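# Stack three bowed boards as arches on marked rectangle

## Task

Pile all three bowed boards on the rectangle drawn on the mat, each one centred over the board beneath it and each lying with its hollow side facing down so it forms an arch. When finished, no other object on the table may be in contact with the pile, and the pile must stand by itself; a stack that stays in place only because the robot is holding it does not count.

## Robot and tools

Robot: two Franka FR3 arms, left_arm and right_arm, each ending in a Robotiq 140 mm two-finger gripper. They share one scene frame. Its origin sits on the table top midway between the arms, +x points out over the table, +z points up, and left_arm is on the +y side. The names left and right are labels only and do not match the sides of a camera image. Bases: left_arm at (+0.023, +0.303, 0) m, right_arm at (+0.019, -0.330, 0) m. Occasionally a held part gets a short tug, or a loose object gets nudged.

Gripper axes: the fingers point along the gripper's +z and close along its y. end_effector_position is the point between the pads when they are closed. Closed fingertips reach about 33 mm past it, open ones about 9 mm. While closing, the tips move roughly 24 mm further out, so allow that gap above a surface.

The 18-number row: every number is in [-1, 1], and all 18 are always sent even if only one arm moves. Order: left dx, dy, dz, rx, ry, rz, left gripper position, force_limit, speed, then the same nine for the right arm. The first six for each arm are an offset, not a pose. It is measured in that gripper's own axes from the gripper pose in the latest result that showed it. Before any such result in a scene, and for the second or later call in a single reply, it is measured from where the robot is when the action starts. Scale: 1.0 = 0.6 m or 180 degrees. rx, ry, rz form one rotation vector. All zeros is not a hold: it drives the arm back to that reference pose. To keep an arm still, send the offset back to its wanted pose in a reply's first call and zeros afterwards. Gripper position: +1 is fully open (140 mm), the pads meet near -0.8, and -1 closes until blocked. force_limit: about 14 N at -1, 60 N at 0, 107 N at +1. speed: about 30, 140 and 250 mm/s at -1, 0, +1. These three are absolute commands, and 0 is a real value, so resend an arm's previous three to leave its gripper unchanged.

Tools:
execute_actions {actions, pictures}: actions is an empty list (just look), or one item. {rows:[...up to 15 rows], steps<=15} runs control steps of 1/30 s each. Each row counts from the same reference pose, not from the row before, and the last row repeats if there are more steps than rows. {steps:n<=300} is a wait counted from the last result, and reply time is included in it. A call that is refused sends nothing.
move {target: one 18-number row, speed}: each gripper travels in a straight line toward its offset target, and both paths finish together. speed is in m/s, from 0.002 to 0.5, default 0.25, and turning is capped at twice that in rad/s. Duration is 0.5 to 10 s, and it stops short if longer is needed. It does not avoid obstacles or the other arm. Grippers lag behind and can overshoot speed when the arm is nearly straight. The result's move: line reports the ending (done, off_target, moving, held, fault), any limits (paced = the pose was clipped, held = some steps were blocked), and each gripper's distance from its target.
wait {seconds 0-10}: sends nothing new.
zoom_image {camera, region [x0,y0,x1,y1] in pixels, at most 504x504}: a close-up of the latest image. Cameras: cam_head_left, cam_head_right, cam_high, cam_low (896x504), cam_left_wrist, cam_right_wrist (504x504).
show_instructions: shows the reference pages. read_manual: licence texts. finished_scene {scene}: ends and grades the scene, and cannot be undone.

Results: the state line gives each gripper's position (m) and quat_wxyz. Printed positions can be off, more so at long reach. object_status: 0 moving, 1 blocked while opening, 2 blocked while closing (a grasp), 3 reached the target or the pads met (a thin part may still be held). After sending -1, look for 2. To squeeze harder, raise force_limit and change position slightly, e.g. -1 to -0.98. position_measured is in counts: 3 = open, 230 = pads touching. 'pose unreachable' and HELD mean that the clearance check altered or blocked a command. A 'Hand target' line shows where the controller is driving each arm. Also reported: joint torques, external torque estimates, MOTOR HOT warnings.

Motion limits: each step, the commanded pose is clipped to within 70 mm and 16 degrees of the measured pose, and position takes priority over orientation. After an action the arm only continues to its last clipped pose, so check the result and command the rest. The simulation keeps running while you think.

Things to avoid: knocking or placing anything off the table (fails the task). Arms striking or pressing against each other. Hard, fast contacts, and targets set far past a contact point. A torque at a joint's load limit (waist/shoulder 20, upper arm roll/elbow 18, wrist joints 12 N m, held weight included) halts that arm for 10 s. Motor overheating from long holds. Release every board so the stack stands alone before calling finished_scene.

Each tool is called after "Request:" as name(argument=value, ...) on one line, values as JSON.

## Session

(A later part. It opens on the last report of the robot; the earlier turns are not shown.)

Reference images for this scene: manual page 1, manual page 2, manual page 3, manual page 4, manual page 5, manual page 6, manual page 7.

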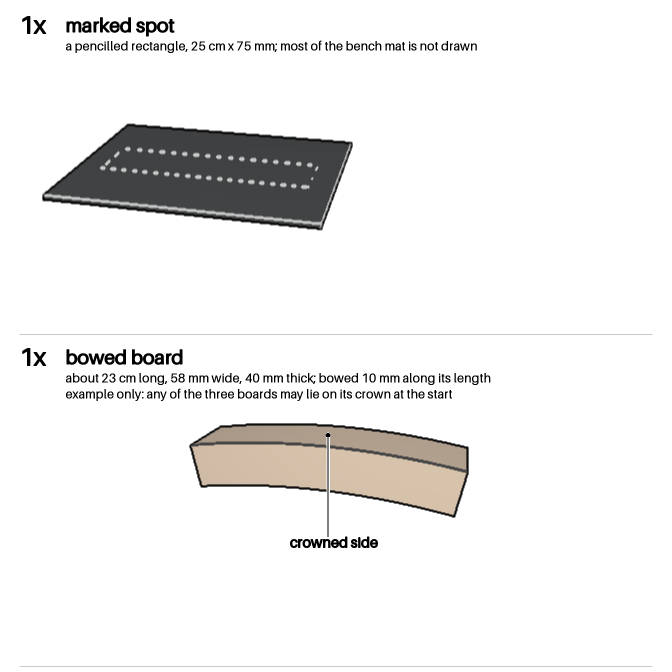

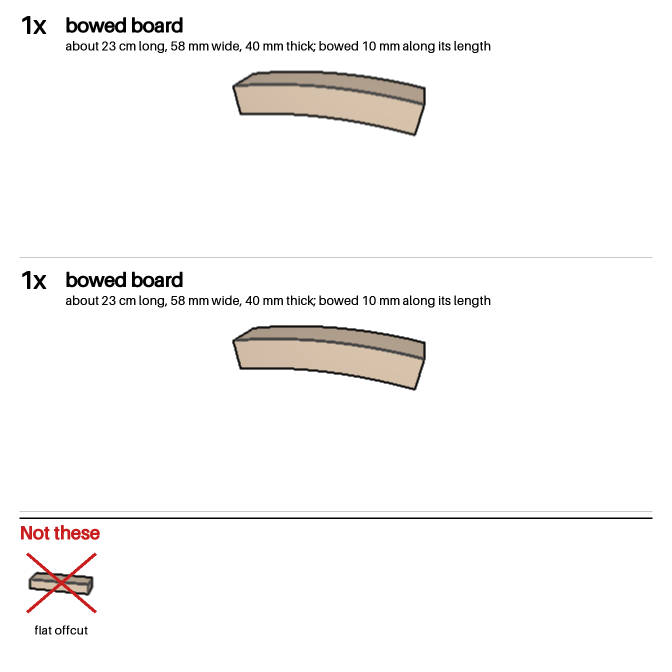

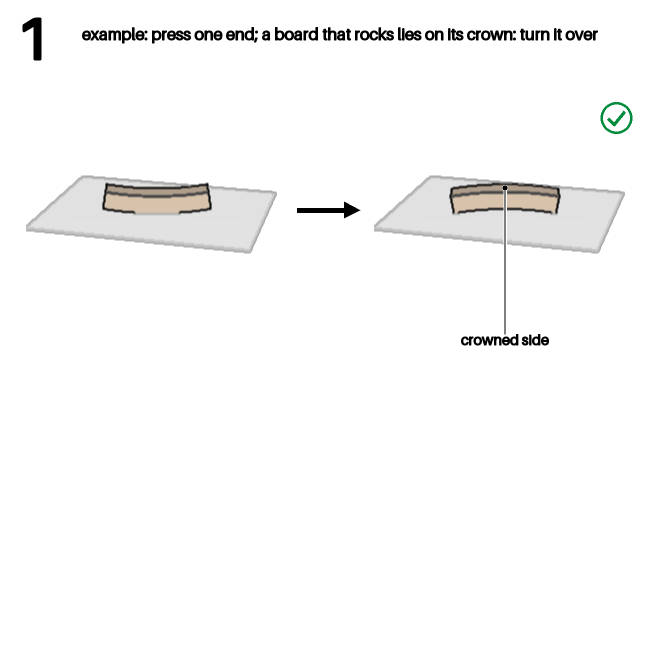

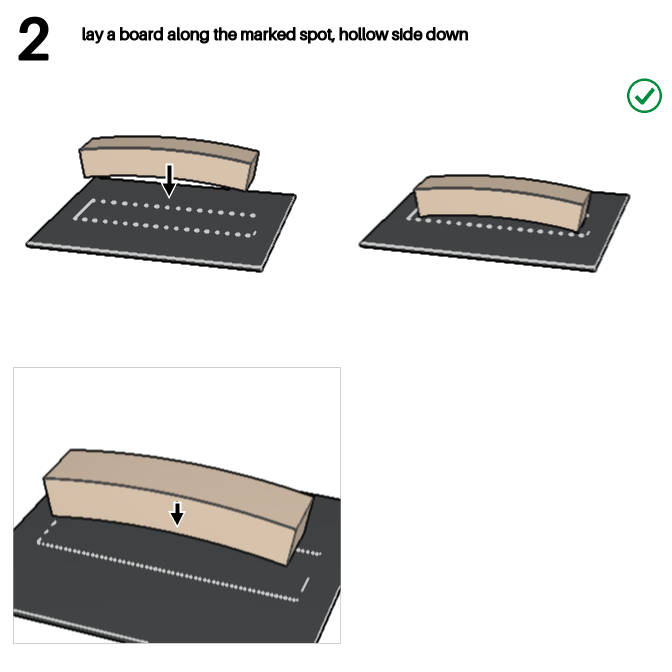

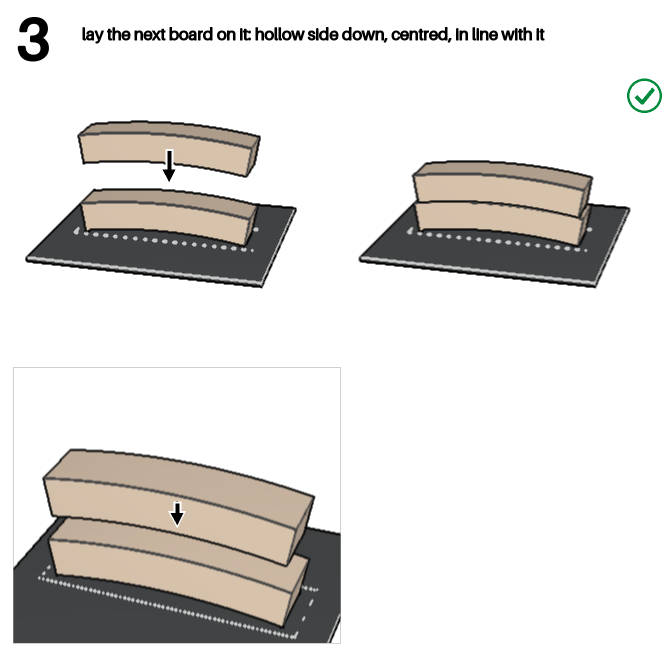

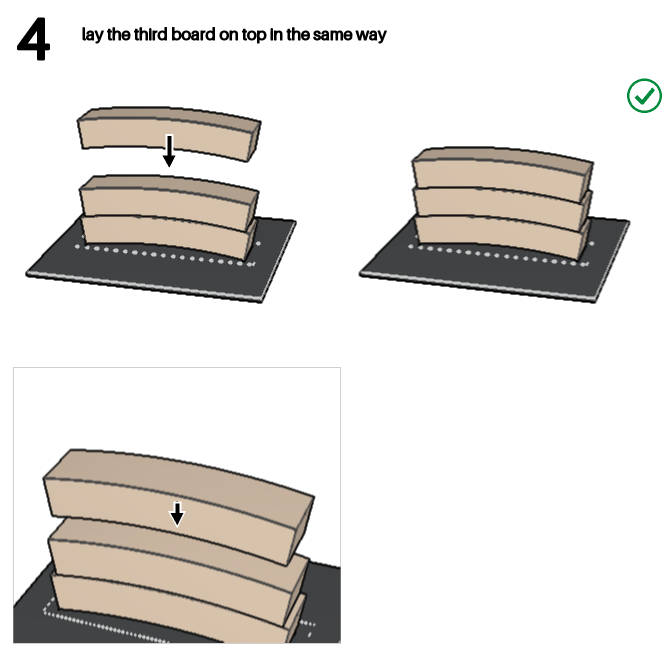

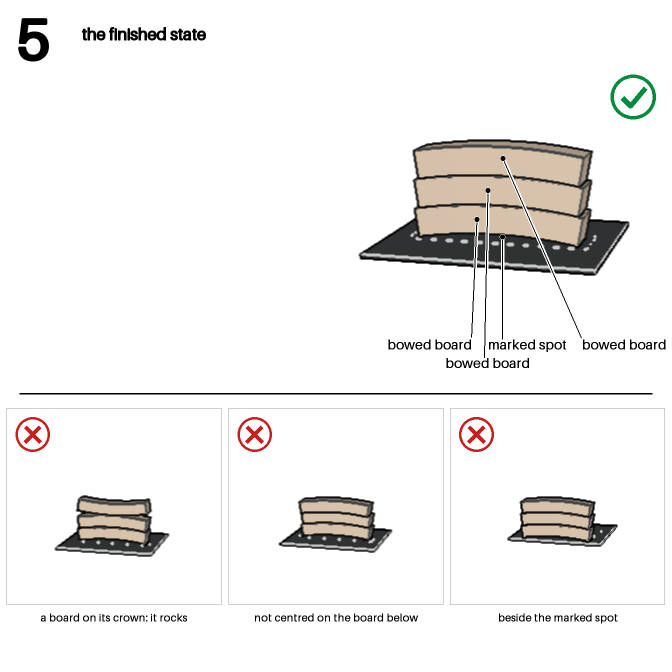

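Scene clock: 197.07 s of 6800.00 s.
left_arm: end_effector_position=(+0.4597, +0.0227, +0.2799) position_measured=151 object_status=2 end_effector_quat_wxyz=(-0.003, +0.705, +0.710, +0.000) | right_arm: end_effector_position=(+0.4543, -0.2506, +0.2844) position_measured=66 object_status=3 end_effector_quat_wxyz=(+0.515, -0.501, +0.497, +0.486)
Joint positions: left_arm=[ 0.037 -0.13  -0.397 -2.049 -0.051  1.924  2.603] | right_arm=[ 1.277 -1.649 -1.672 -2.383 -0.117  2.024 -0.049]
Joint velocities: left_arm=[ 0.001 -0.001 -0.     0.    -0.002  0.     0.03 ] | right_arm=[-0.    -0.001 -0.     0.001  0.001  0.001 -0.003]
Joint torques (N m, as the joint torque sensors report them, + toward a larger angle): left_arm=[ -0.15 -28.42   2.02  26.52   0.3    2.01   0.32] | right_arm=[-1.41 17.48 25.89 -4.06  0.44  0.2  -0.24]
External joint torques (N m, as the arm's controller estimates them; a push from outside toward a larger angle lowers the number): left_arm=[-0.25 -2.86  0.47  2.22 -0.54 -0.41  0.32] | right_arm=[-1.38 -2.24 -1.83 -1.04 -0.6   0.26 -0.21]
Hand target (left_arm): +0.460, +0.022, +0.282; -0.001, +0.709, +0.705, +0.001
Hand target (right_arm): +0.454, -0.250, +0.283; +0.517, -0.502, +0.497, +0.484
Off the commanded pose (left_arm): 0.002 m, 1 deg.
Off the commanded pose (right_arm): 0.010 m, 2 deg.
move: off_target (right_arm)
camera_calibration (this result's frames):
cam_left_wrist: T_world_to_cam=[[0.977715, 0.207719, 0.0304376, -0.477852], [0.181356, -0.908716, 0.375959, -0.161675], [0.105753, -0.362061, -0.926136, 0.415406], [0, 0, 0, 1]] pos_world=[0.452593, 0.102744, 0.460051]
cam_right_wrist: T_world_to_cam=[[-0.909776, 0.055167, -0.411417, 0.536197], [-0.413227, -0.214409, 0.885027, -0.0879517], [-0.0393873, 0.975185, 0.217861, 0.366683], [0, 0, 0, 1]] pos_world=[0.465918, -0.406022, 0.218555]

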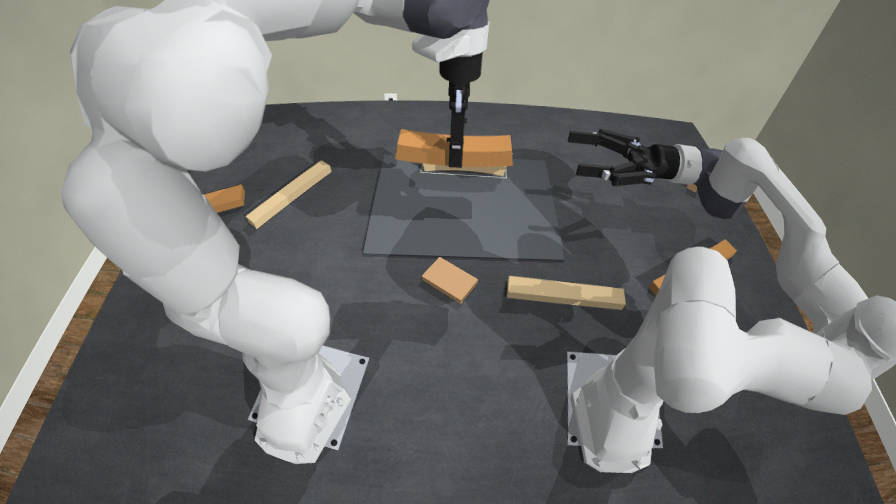

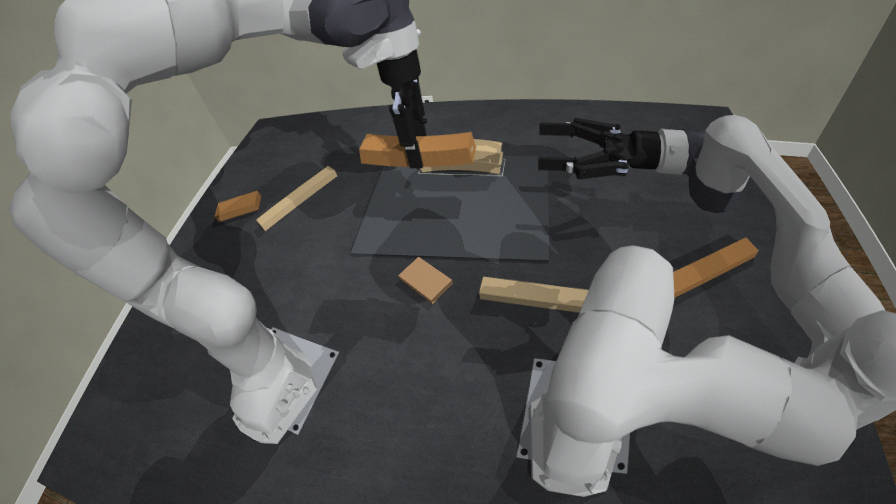

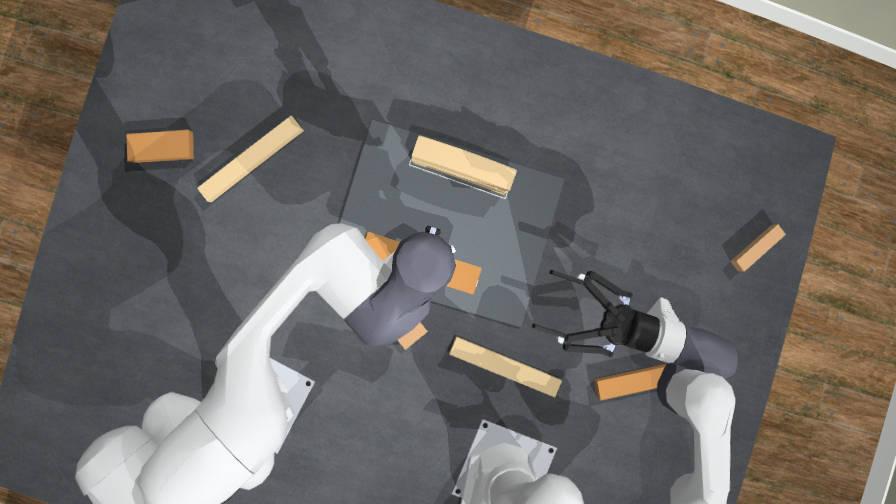

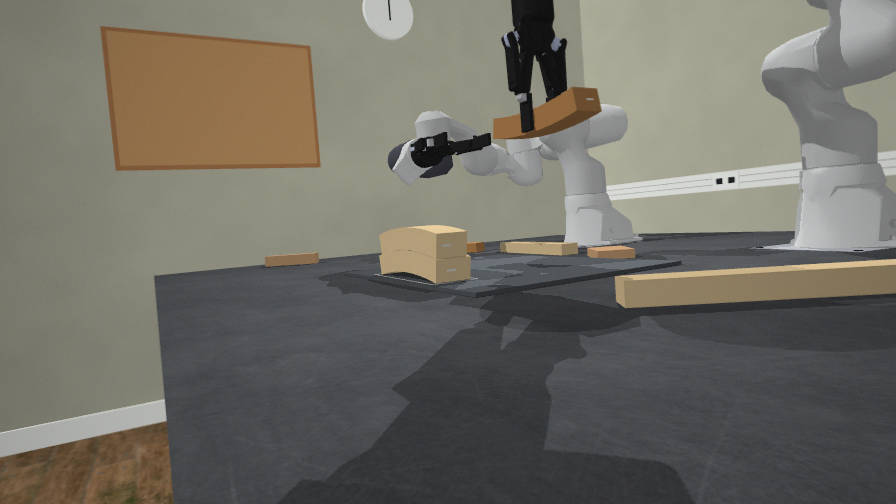

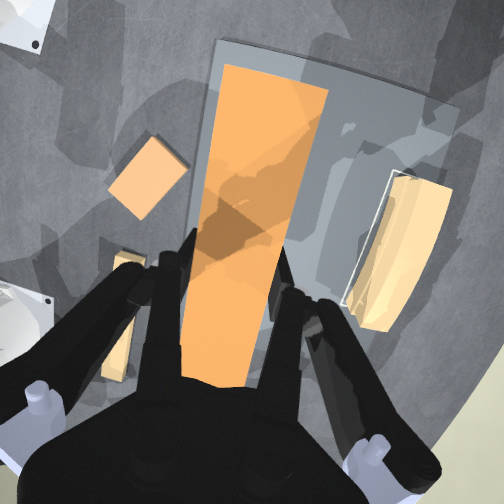

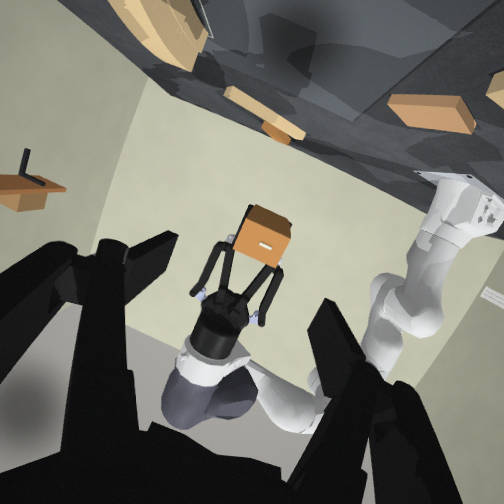

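Request:
move(target=[0,0,-0.028,-0.067,0,0,-1,0,0,0,-0.004,0.17,-0.008,0.001,-0.0565,0.5,0.6,0], speed=0.15)

Scene clock: 211.40 s of 6800.00 s.
left_arm: end_effector_position=(+0.4564, +0.0240, +0.2925) position_measured=151 object_status=2 end_effector_quat_wxyz=(+0.065, +0.704, +0.704, +0.072) | right_arm: end_effector_position=(+0.4583, -0.1507, +0.2859) position_measured=66 object_status=3 end_effector_quat_wxyz=(+0.548, -0.549, +0.447, +0.446)
Joint positions: left_arm=[ 0.034 -0.307 -0.435 -2.231 -0.015  2.108  2.563] | right_arm=[ 1.42  -1.731 -1.69  -2.501 -0.239  2.257 -0.128]
Joint velocities: left_arm=[ 0.001 -0.001 -0.001  0.001  0.002  0.008 -0.011] | right_arm=[ 0.    -0.004  0.     0.001 -0.007  0.011 -0.008]
Joint torques (N m, as the joint torque sensors report them, + toward a larger angle): left_arm=[  1.34 -21.9    3.04  27.46   1.45   3.69  -0.25] | right_arm=[ 0.04 15.   23.86 -5.31 -0.37  0.36 -0.28]
External joint torques (N m, as the arm's controller estimates them; a push from outside toward a larger angle lowers the number): left_arm=[ 1.35 -2.39 -0.54  3.01  0.54  0.93 -0.27] | right_arm=[ 0.13 -2.42 -2.5  -0.39 -0.66  0.17 -0.24]
Hand target (left_arm): +0.460, +0.023, +0.296; +0.071, +0.701, +0.706, +0.075
Hand target (right_arm): +0.459, -0.150, +0.285; +0.550, -0.550, +0.445, +0.444
Off the commanded pose (left_arm): 0.006 m, 1 deg.
Off the commanded pose (right_arm): 0.002 m, 0 deg.
After step 90, 10.00 s passed at rest.
move: off_target (left_arm)
camera_calibration (this result's frames):
cam_left_wrist: T_world_to_cam=[[0.954537, 0.198826, 0.222098, -0.520517], [0.0975279, -0.91236, 0.397603, -0.132565], [0.281688, -0.357866, -0.890272, 0.336972], [0, 0, 0, 1]] pos_world=[0.41486, 0.103136, 0.468311]
cam_right_wrist: T_world_to_cam=[[-0.82782, 0.0300392, -0.56019, 0.536179], [-0.552019, -0.221523, 0.803867, 0.0195429], [-0.0999474, 0.974692, 0.199963, 0.301854], [0, 0, 0, 1]] pos_world=[0.484817, -0.305992, 0.224292]

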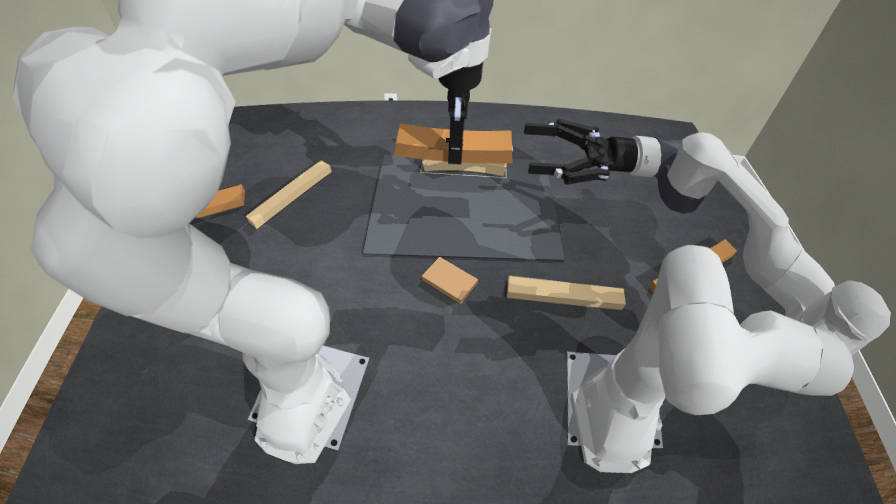

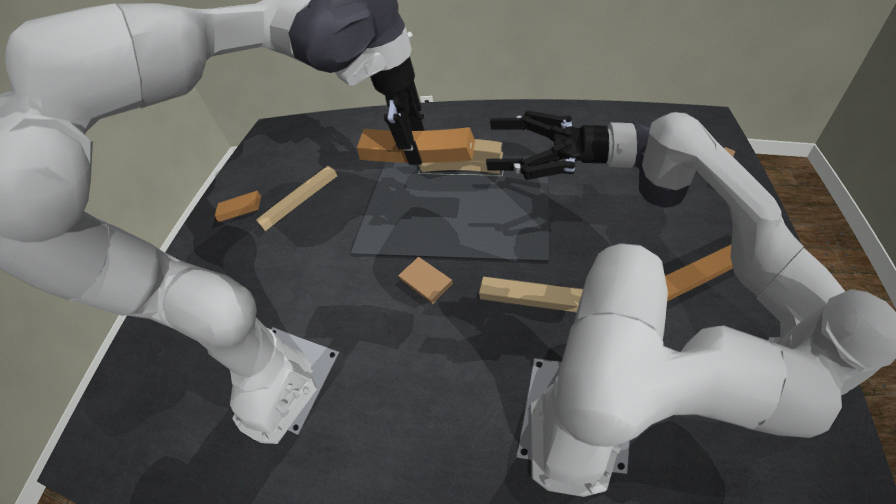

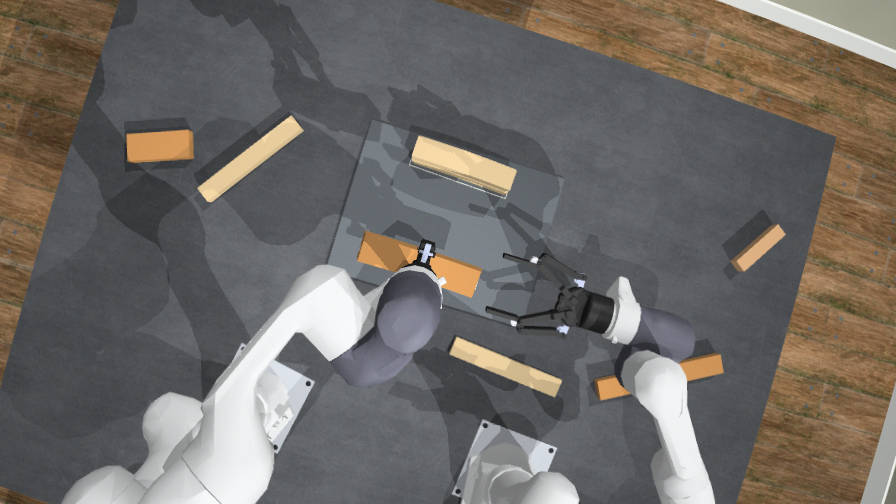

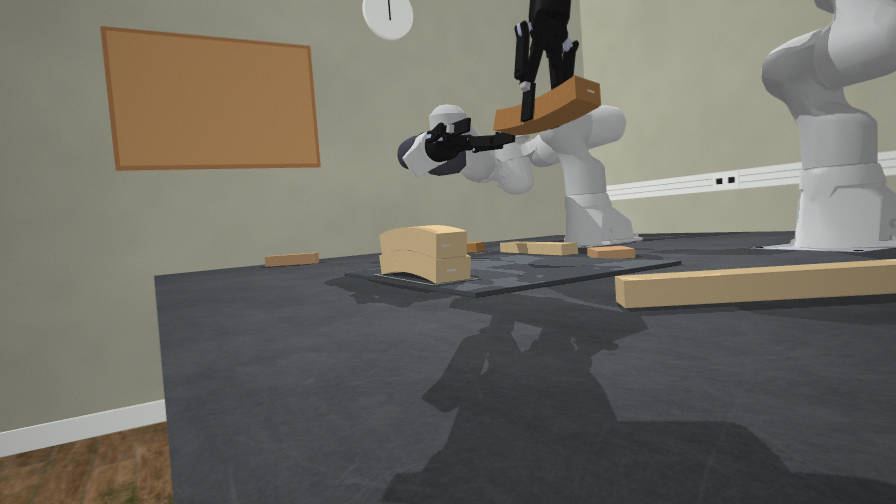

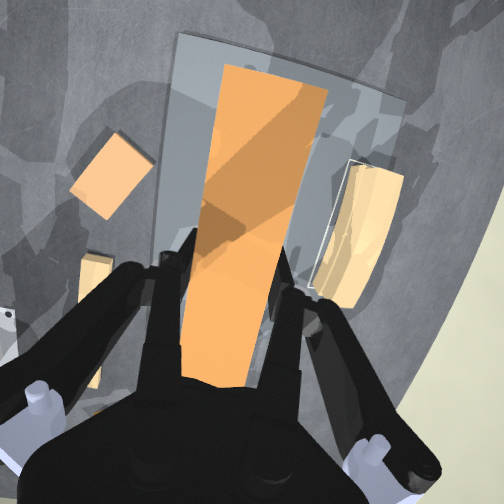

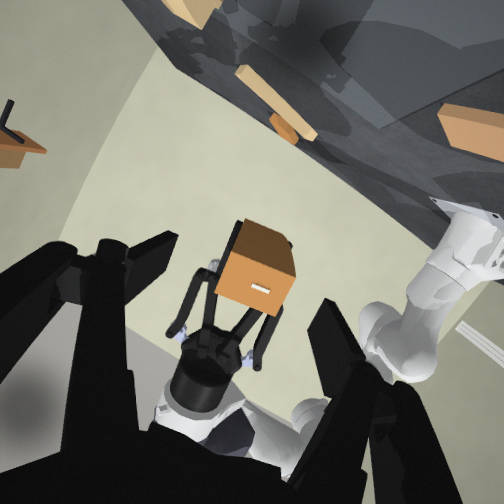

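Request:
move(target=[-0.165,0.012,-0.006,-0.006,0,0,-1,0,0,0,0,0,0,0,0,0.5,0.6,0], speed=0.1)

Request:
zoom_image(camera="cam_low", region=[400,50,620,200])

Scene clock: 217.17 s of 6800.00 s.
left_arm: end_effector_position=(+0.4614, -0.0736, +0.2925) position_measured=151 object_status=2 end_effector_quat_wxyz=(+0.067, +0.708, +0.699, +0.077) | right_arm: end_effector_position=(+0.4589, -0.1508, +0.2858) position_measured=66 object_status=3 end_effector_quat_wxyz=(+0.549, -0.549, +0.446, +0.445)
Joint positions: left_arm=[ 0.034 -0.093 -0.602 -2.016  0.112  2.077  2.344] | right_arm=[ 1.42  -1.731 -1.69  -2.501 -0.24   2.259 -0.131]
Joint velocities: left_arm=[-0.001  0.002 -0.     0.001  0.002 -0.003 -0.032] | right_arm=[ 0.     0.001  0.001 -0.001 -0.001  0.    -0.   ]
Joint torques (N m, as the joint torque sensors report them, + toward a larger angle): left_arm=[  0.15 -25.3    0.72  29.63   1.53   2.35  -0.34] | right_arm=[-0.03 17.14 25.12 -4.86  0.63 -0.28  0.06]
External joint torques (N m, as the arm's controller estimates them; a push from outside toward a larger angle lowers the number): left_arm=[ 0.16 -1.15 -0.87  5.1   0.59 -0.33 -0.35] | right_arm=[-0.01 -0.31 -1.24  0.15  0.35 -0.46  0.1 ]
Hand target (left_arm): +0.462, -0.074, +0.295; +0.070, +0.704, +0.703, +0.079
Hand target (right_arm): +0.458, -0.151, +0.286; +0.548, -0.549, +0.447, +0.446
Off the commanded pose (left_arm): 0.004 m, 1 deg.
Off the commanded pose (right_arm): 0.001 m, 0 deg.
After step 90, 1.10 s passed at rest.
move: off_target (left_arm)
camera_calibration (this result's frames):
cam_left_wrist: T_world_to_cam=[[0.954178, 0.186161, 0.234281, -0.510182], [0.081795, -0.915368, 0.394222, -0.214145], [0.287842, -0.356995, -0.888651, 0.297428], [0, 0, 0, 1]] pos_world=[0.418708, 0.00513473, 0.468256]
cam_right_wrist: T_world_to_cam=[[-0.826191, 0.0313802, -0.562515, 0.536717], [-0.554667, -0.220316, 0.802375, 0.0217355], [-0.0987522, 0.974924, 0.199428, 0.301698], [0, 0, 0, 1]] pos_world=[0.48528, -0.306186, 0.224304]

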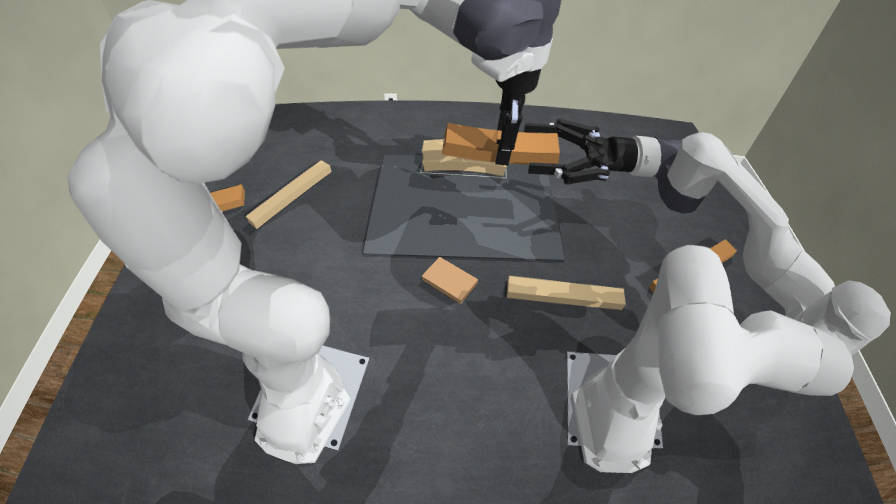

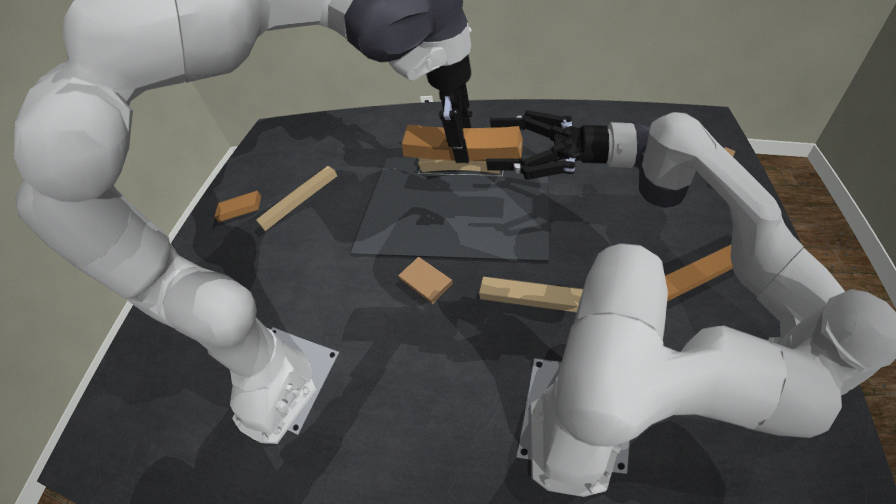

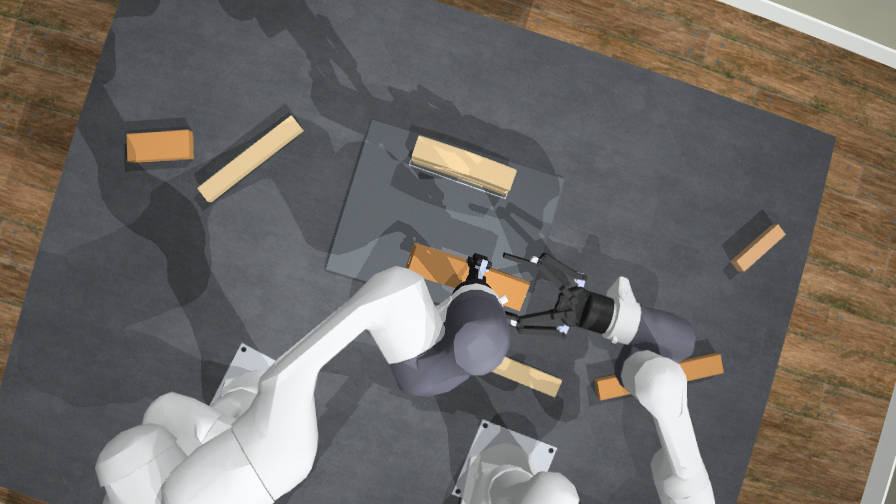

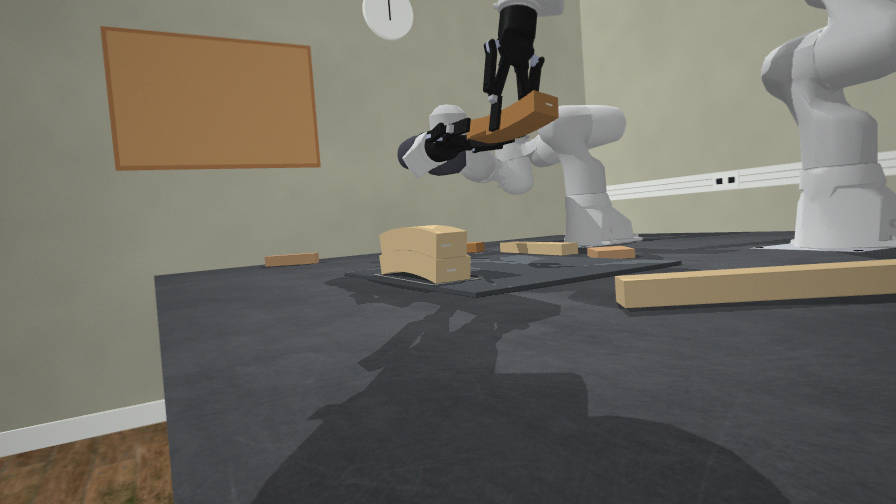

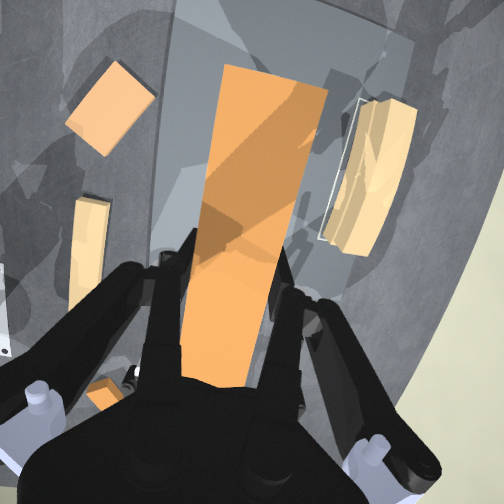

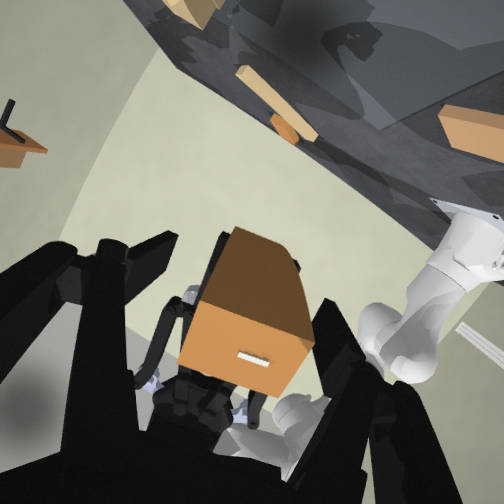

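Region (400, 50, 620, 200) of cam_low's 896x504 image, scaled by 2.291, with more detail than that image has; it fills the top 344 rows of this view, and the rest is white.

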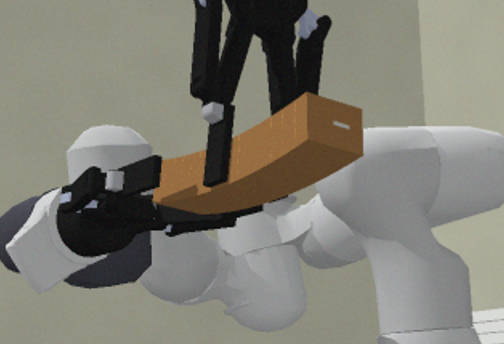

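Board needs about +9 mm in x.

Request:
move(target=[0.003,0.018,-0.002,-0.002,0,-0.003,-1,0,0,0,0,0,0,0,0,0.05,0.6,-0.5], speed=0.05)

Request:
zoom_image(camera="cam_low", region=[400,50,620,200])

Scene clock: 225.17 s of 6800.00 s.
left_arm: end_effector_position=(+0.4685, -0.0736, +0.2928) position_measured=151 object_status=2 end_effector_quat_wxyz=(+0.068, +0.704, +0.702, +0.077) | right_arm: end_effector_position=(+0.4589, -0.1508, +0.2858) position_measured=123 object_status=3 end_effector_quat_wxyz=(+0.549, -0.549, +0.446, +0.445)
Joint positions: left_arm=[ 0.037 -0.074 -0.6   -1.998  0.123  2.075  2.335] | right_arm=[ 1.42  -1.731 -1.69  -2.501 -0.24   2.259 -0.131]
Joint velocities: left_arm=[-0.     0.002  0.002  0.001  0.004 -0.001  0.   ] | right_arm=[ 0.    -0.001 -0.001  0.     0.    -0.    -0.   ]
Joint torques (N m, as the joint torque sensors report them, + toward a larger angle): left_arm=[  1.57 -26.36   2.4   29.21   1.53   2.23   0.3 ] | right_arm=[-0.68 16.98 25.09 -4.15  0.34 -0.02 -0.05]
External joint torques (N m, as the arm's controller estimates them; a push from outside toward a larger angle lowers the number): left_arm=[ 1.54 -1.51  1.1   4.65  0.59 -0.45  0.29] | right_arm=[-0.71 -0.39 -1.22  0.85  0.05 -0.2  -0.01]
Hand target (left_arm): +0.472, -0.072, +0.296; +0.070, +0.705, +0.702, +0.079
Hand target (right_arm): +0.459, -0.151, +0.286; +0.549, -0.549, +0.446, +0.445
Off the commanded pose (left_arm): 0.005 m, 0 deg.
Off the commanded pose (right_arm): 0.000 m, 0 deg.
After step 90, 4.27 s passed at rest.
move: off_target (left_arm)
camera_calibration (this result's frames):
cam_left_wrist: T_world_to_cam=[[0.952153, 0.196208, 0.234325, -0.515389], [0.090684, -0.913559, 0.396467, -0.219505], [0.291859, -0.356248, -0.88764, 0.293502], [0, 0, 0, 1]] pos_world=[0.424973, 0.00515136, 0.468319]
cam_right_wrist: T_world_to_cam=[[-0.82619, 0.031438, -0.562514, 0.536746], [-0.554681, -0.220283, 0.802374, 0.0217597], [-0.0986874, 0.974929, 0.199434, 0.301671], [0, 0, 0, 1]] pos_world=[0.485295, -0.306188, 0.224304]

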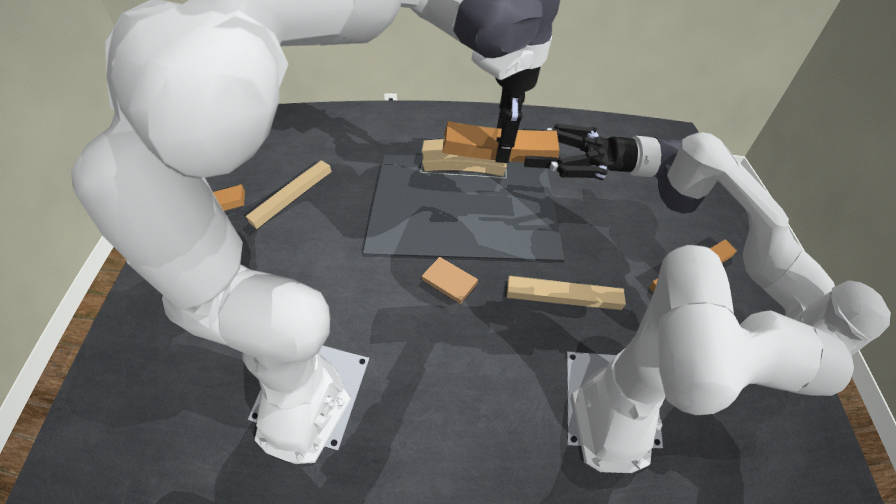

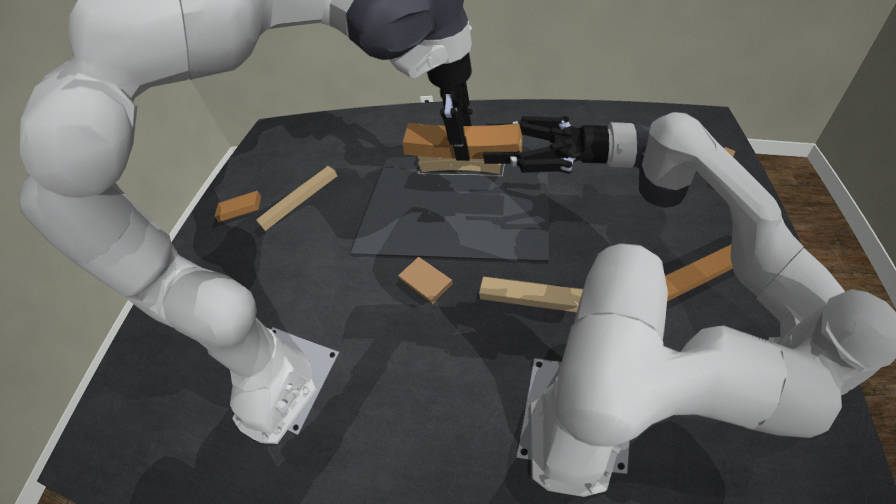

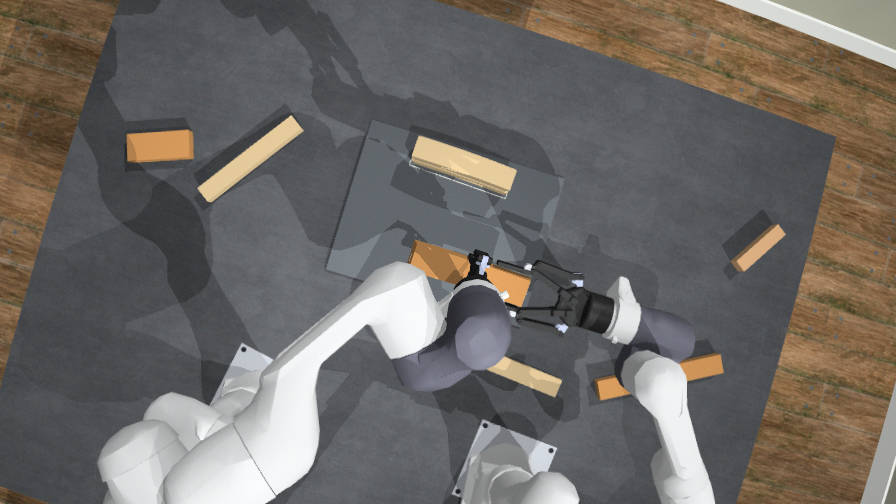

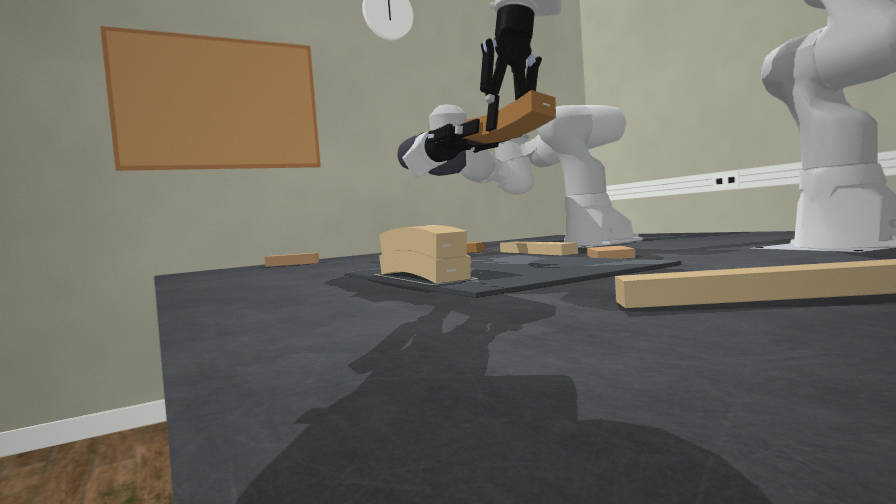

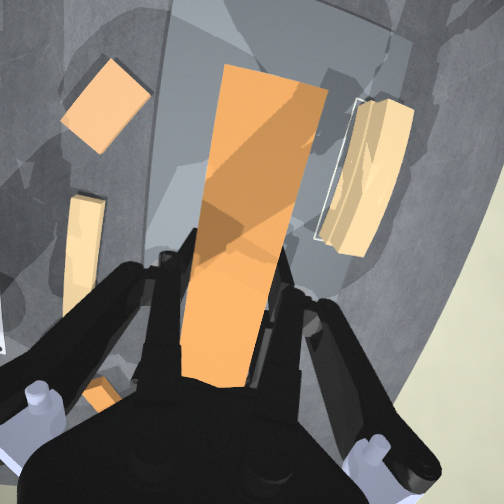

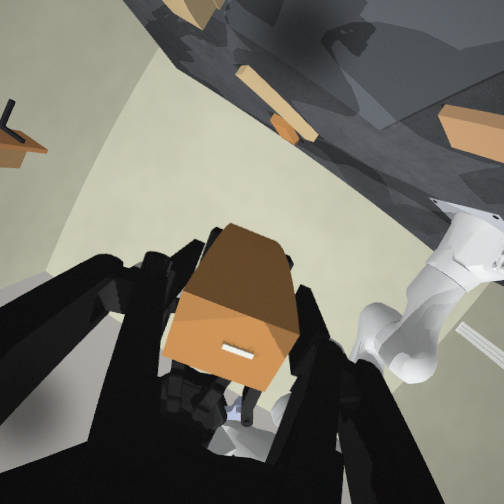

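Region (400, 50, 620, 200) of cam_low's 896x504 image, scaled by 2.291, with more detail than that image has; it fills the top 344 rows of this view, and the rest is white.

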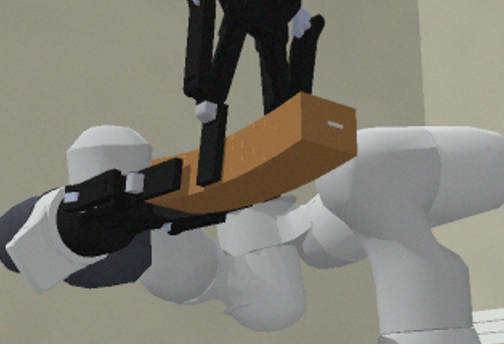

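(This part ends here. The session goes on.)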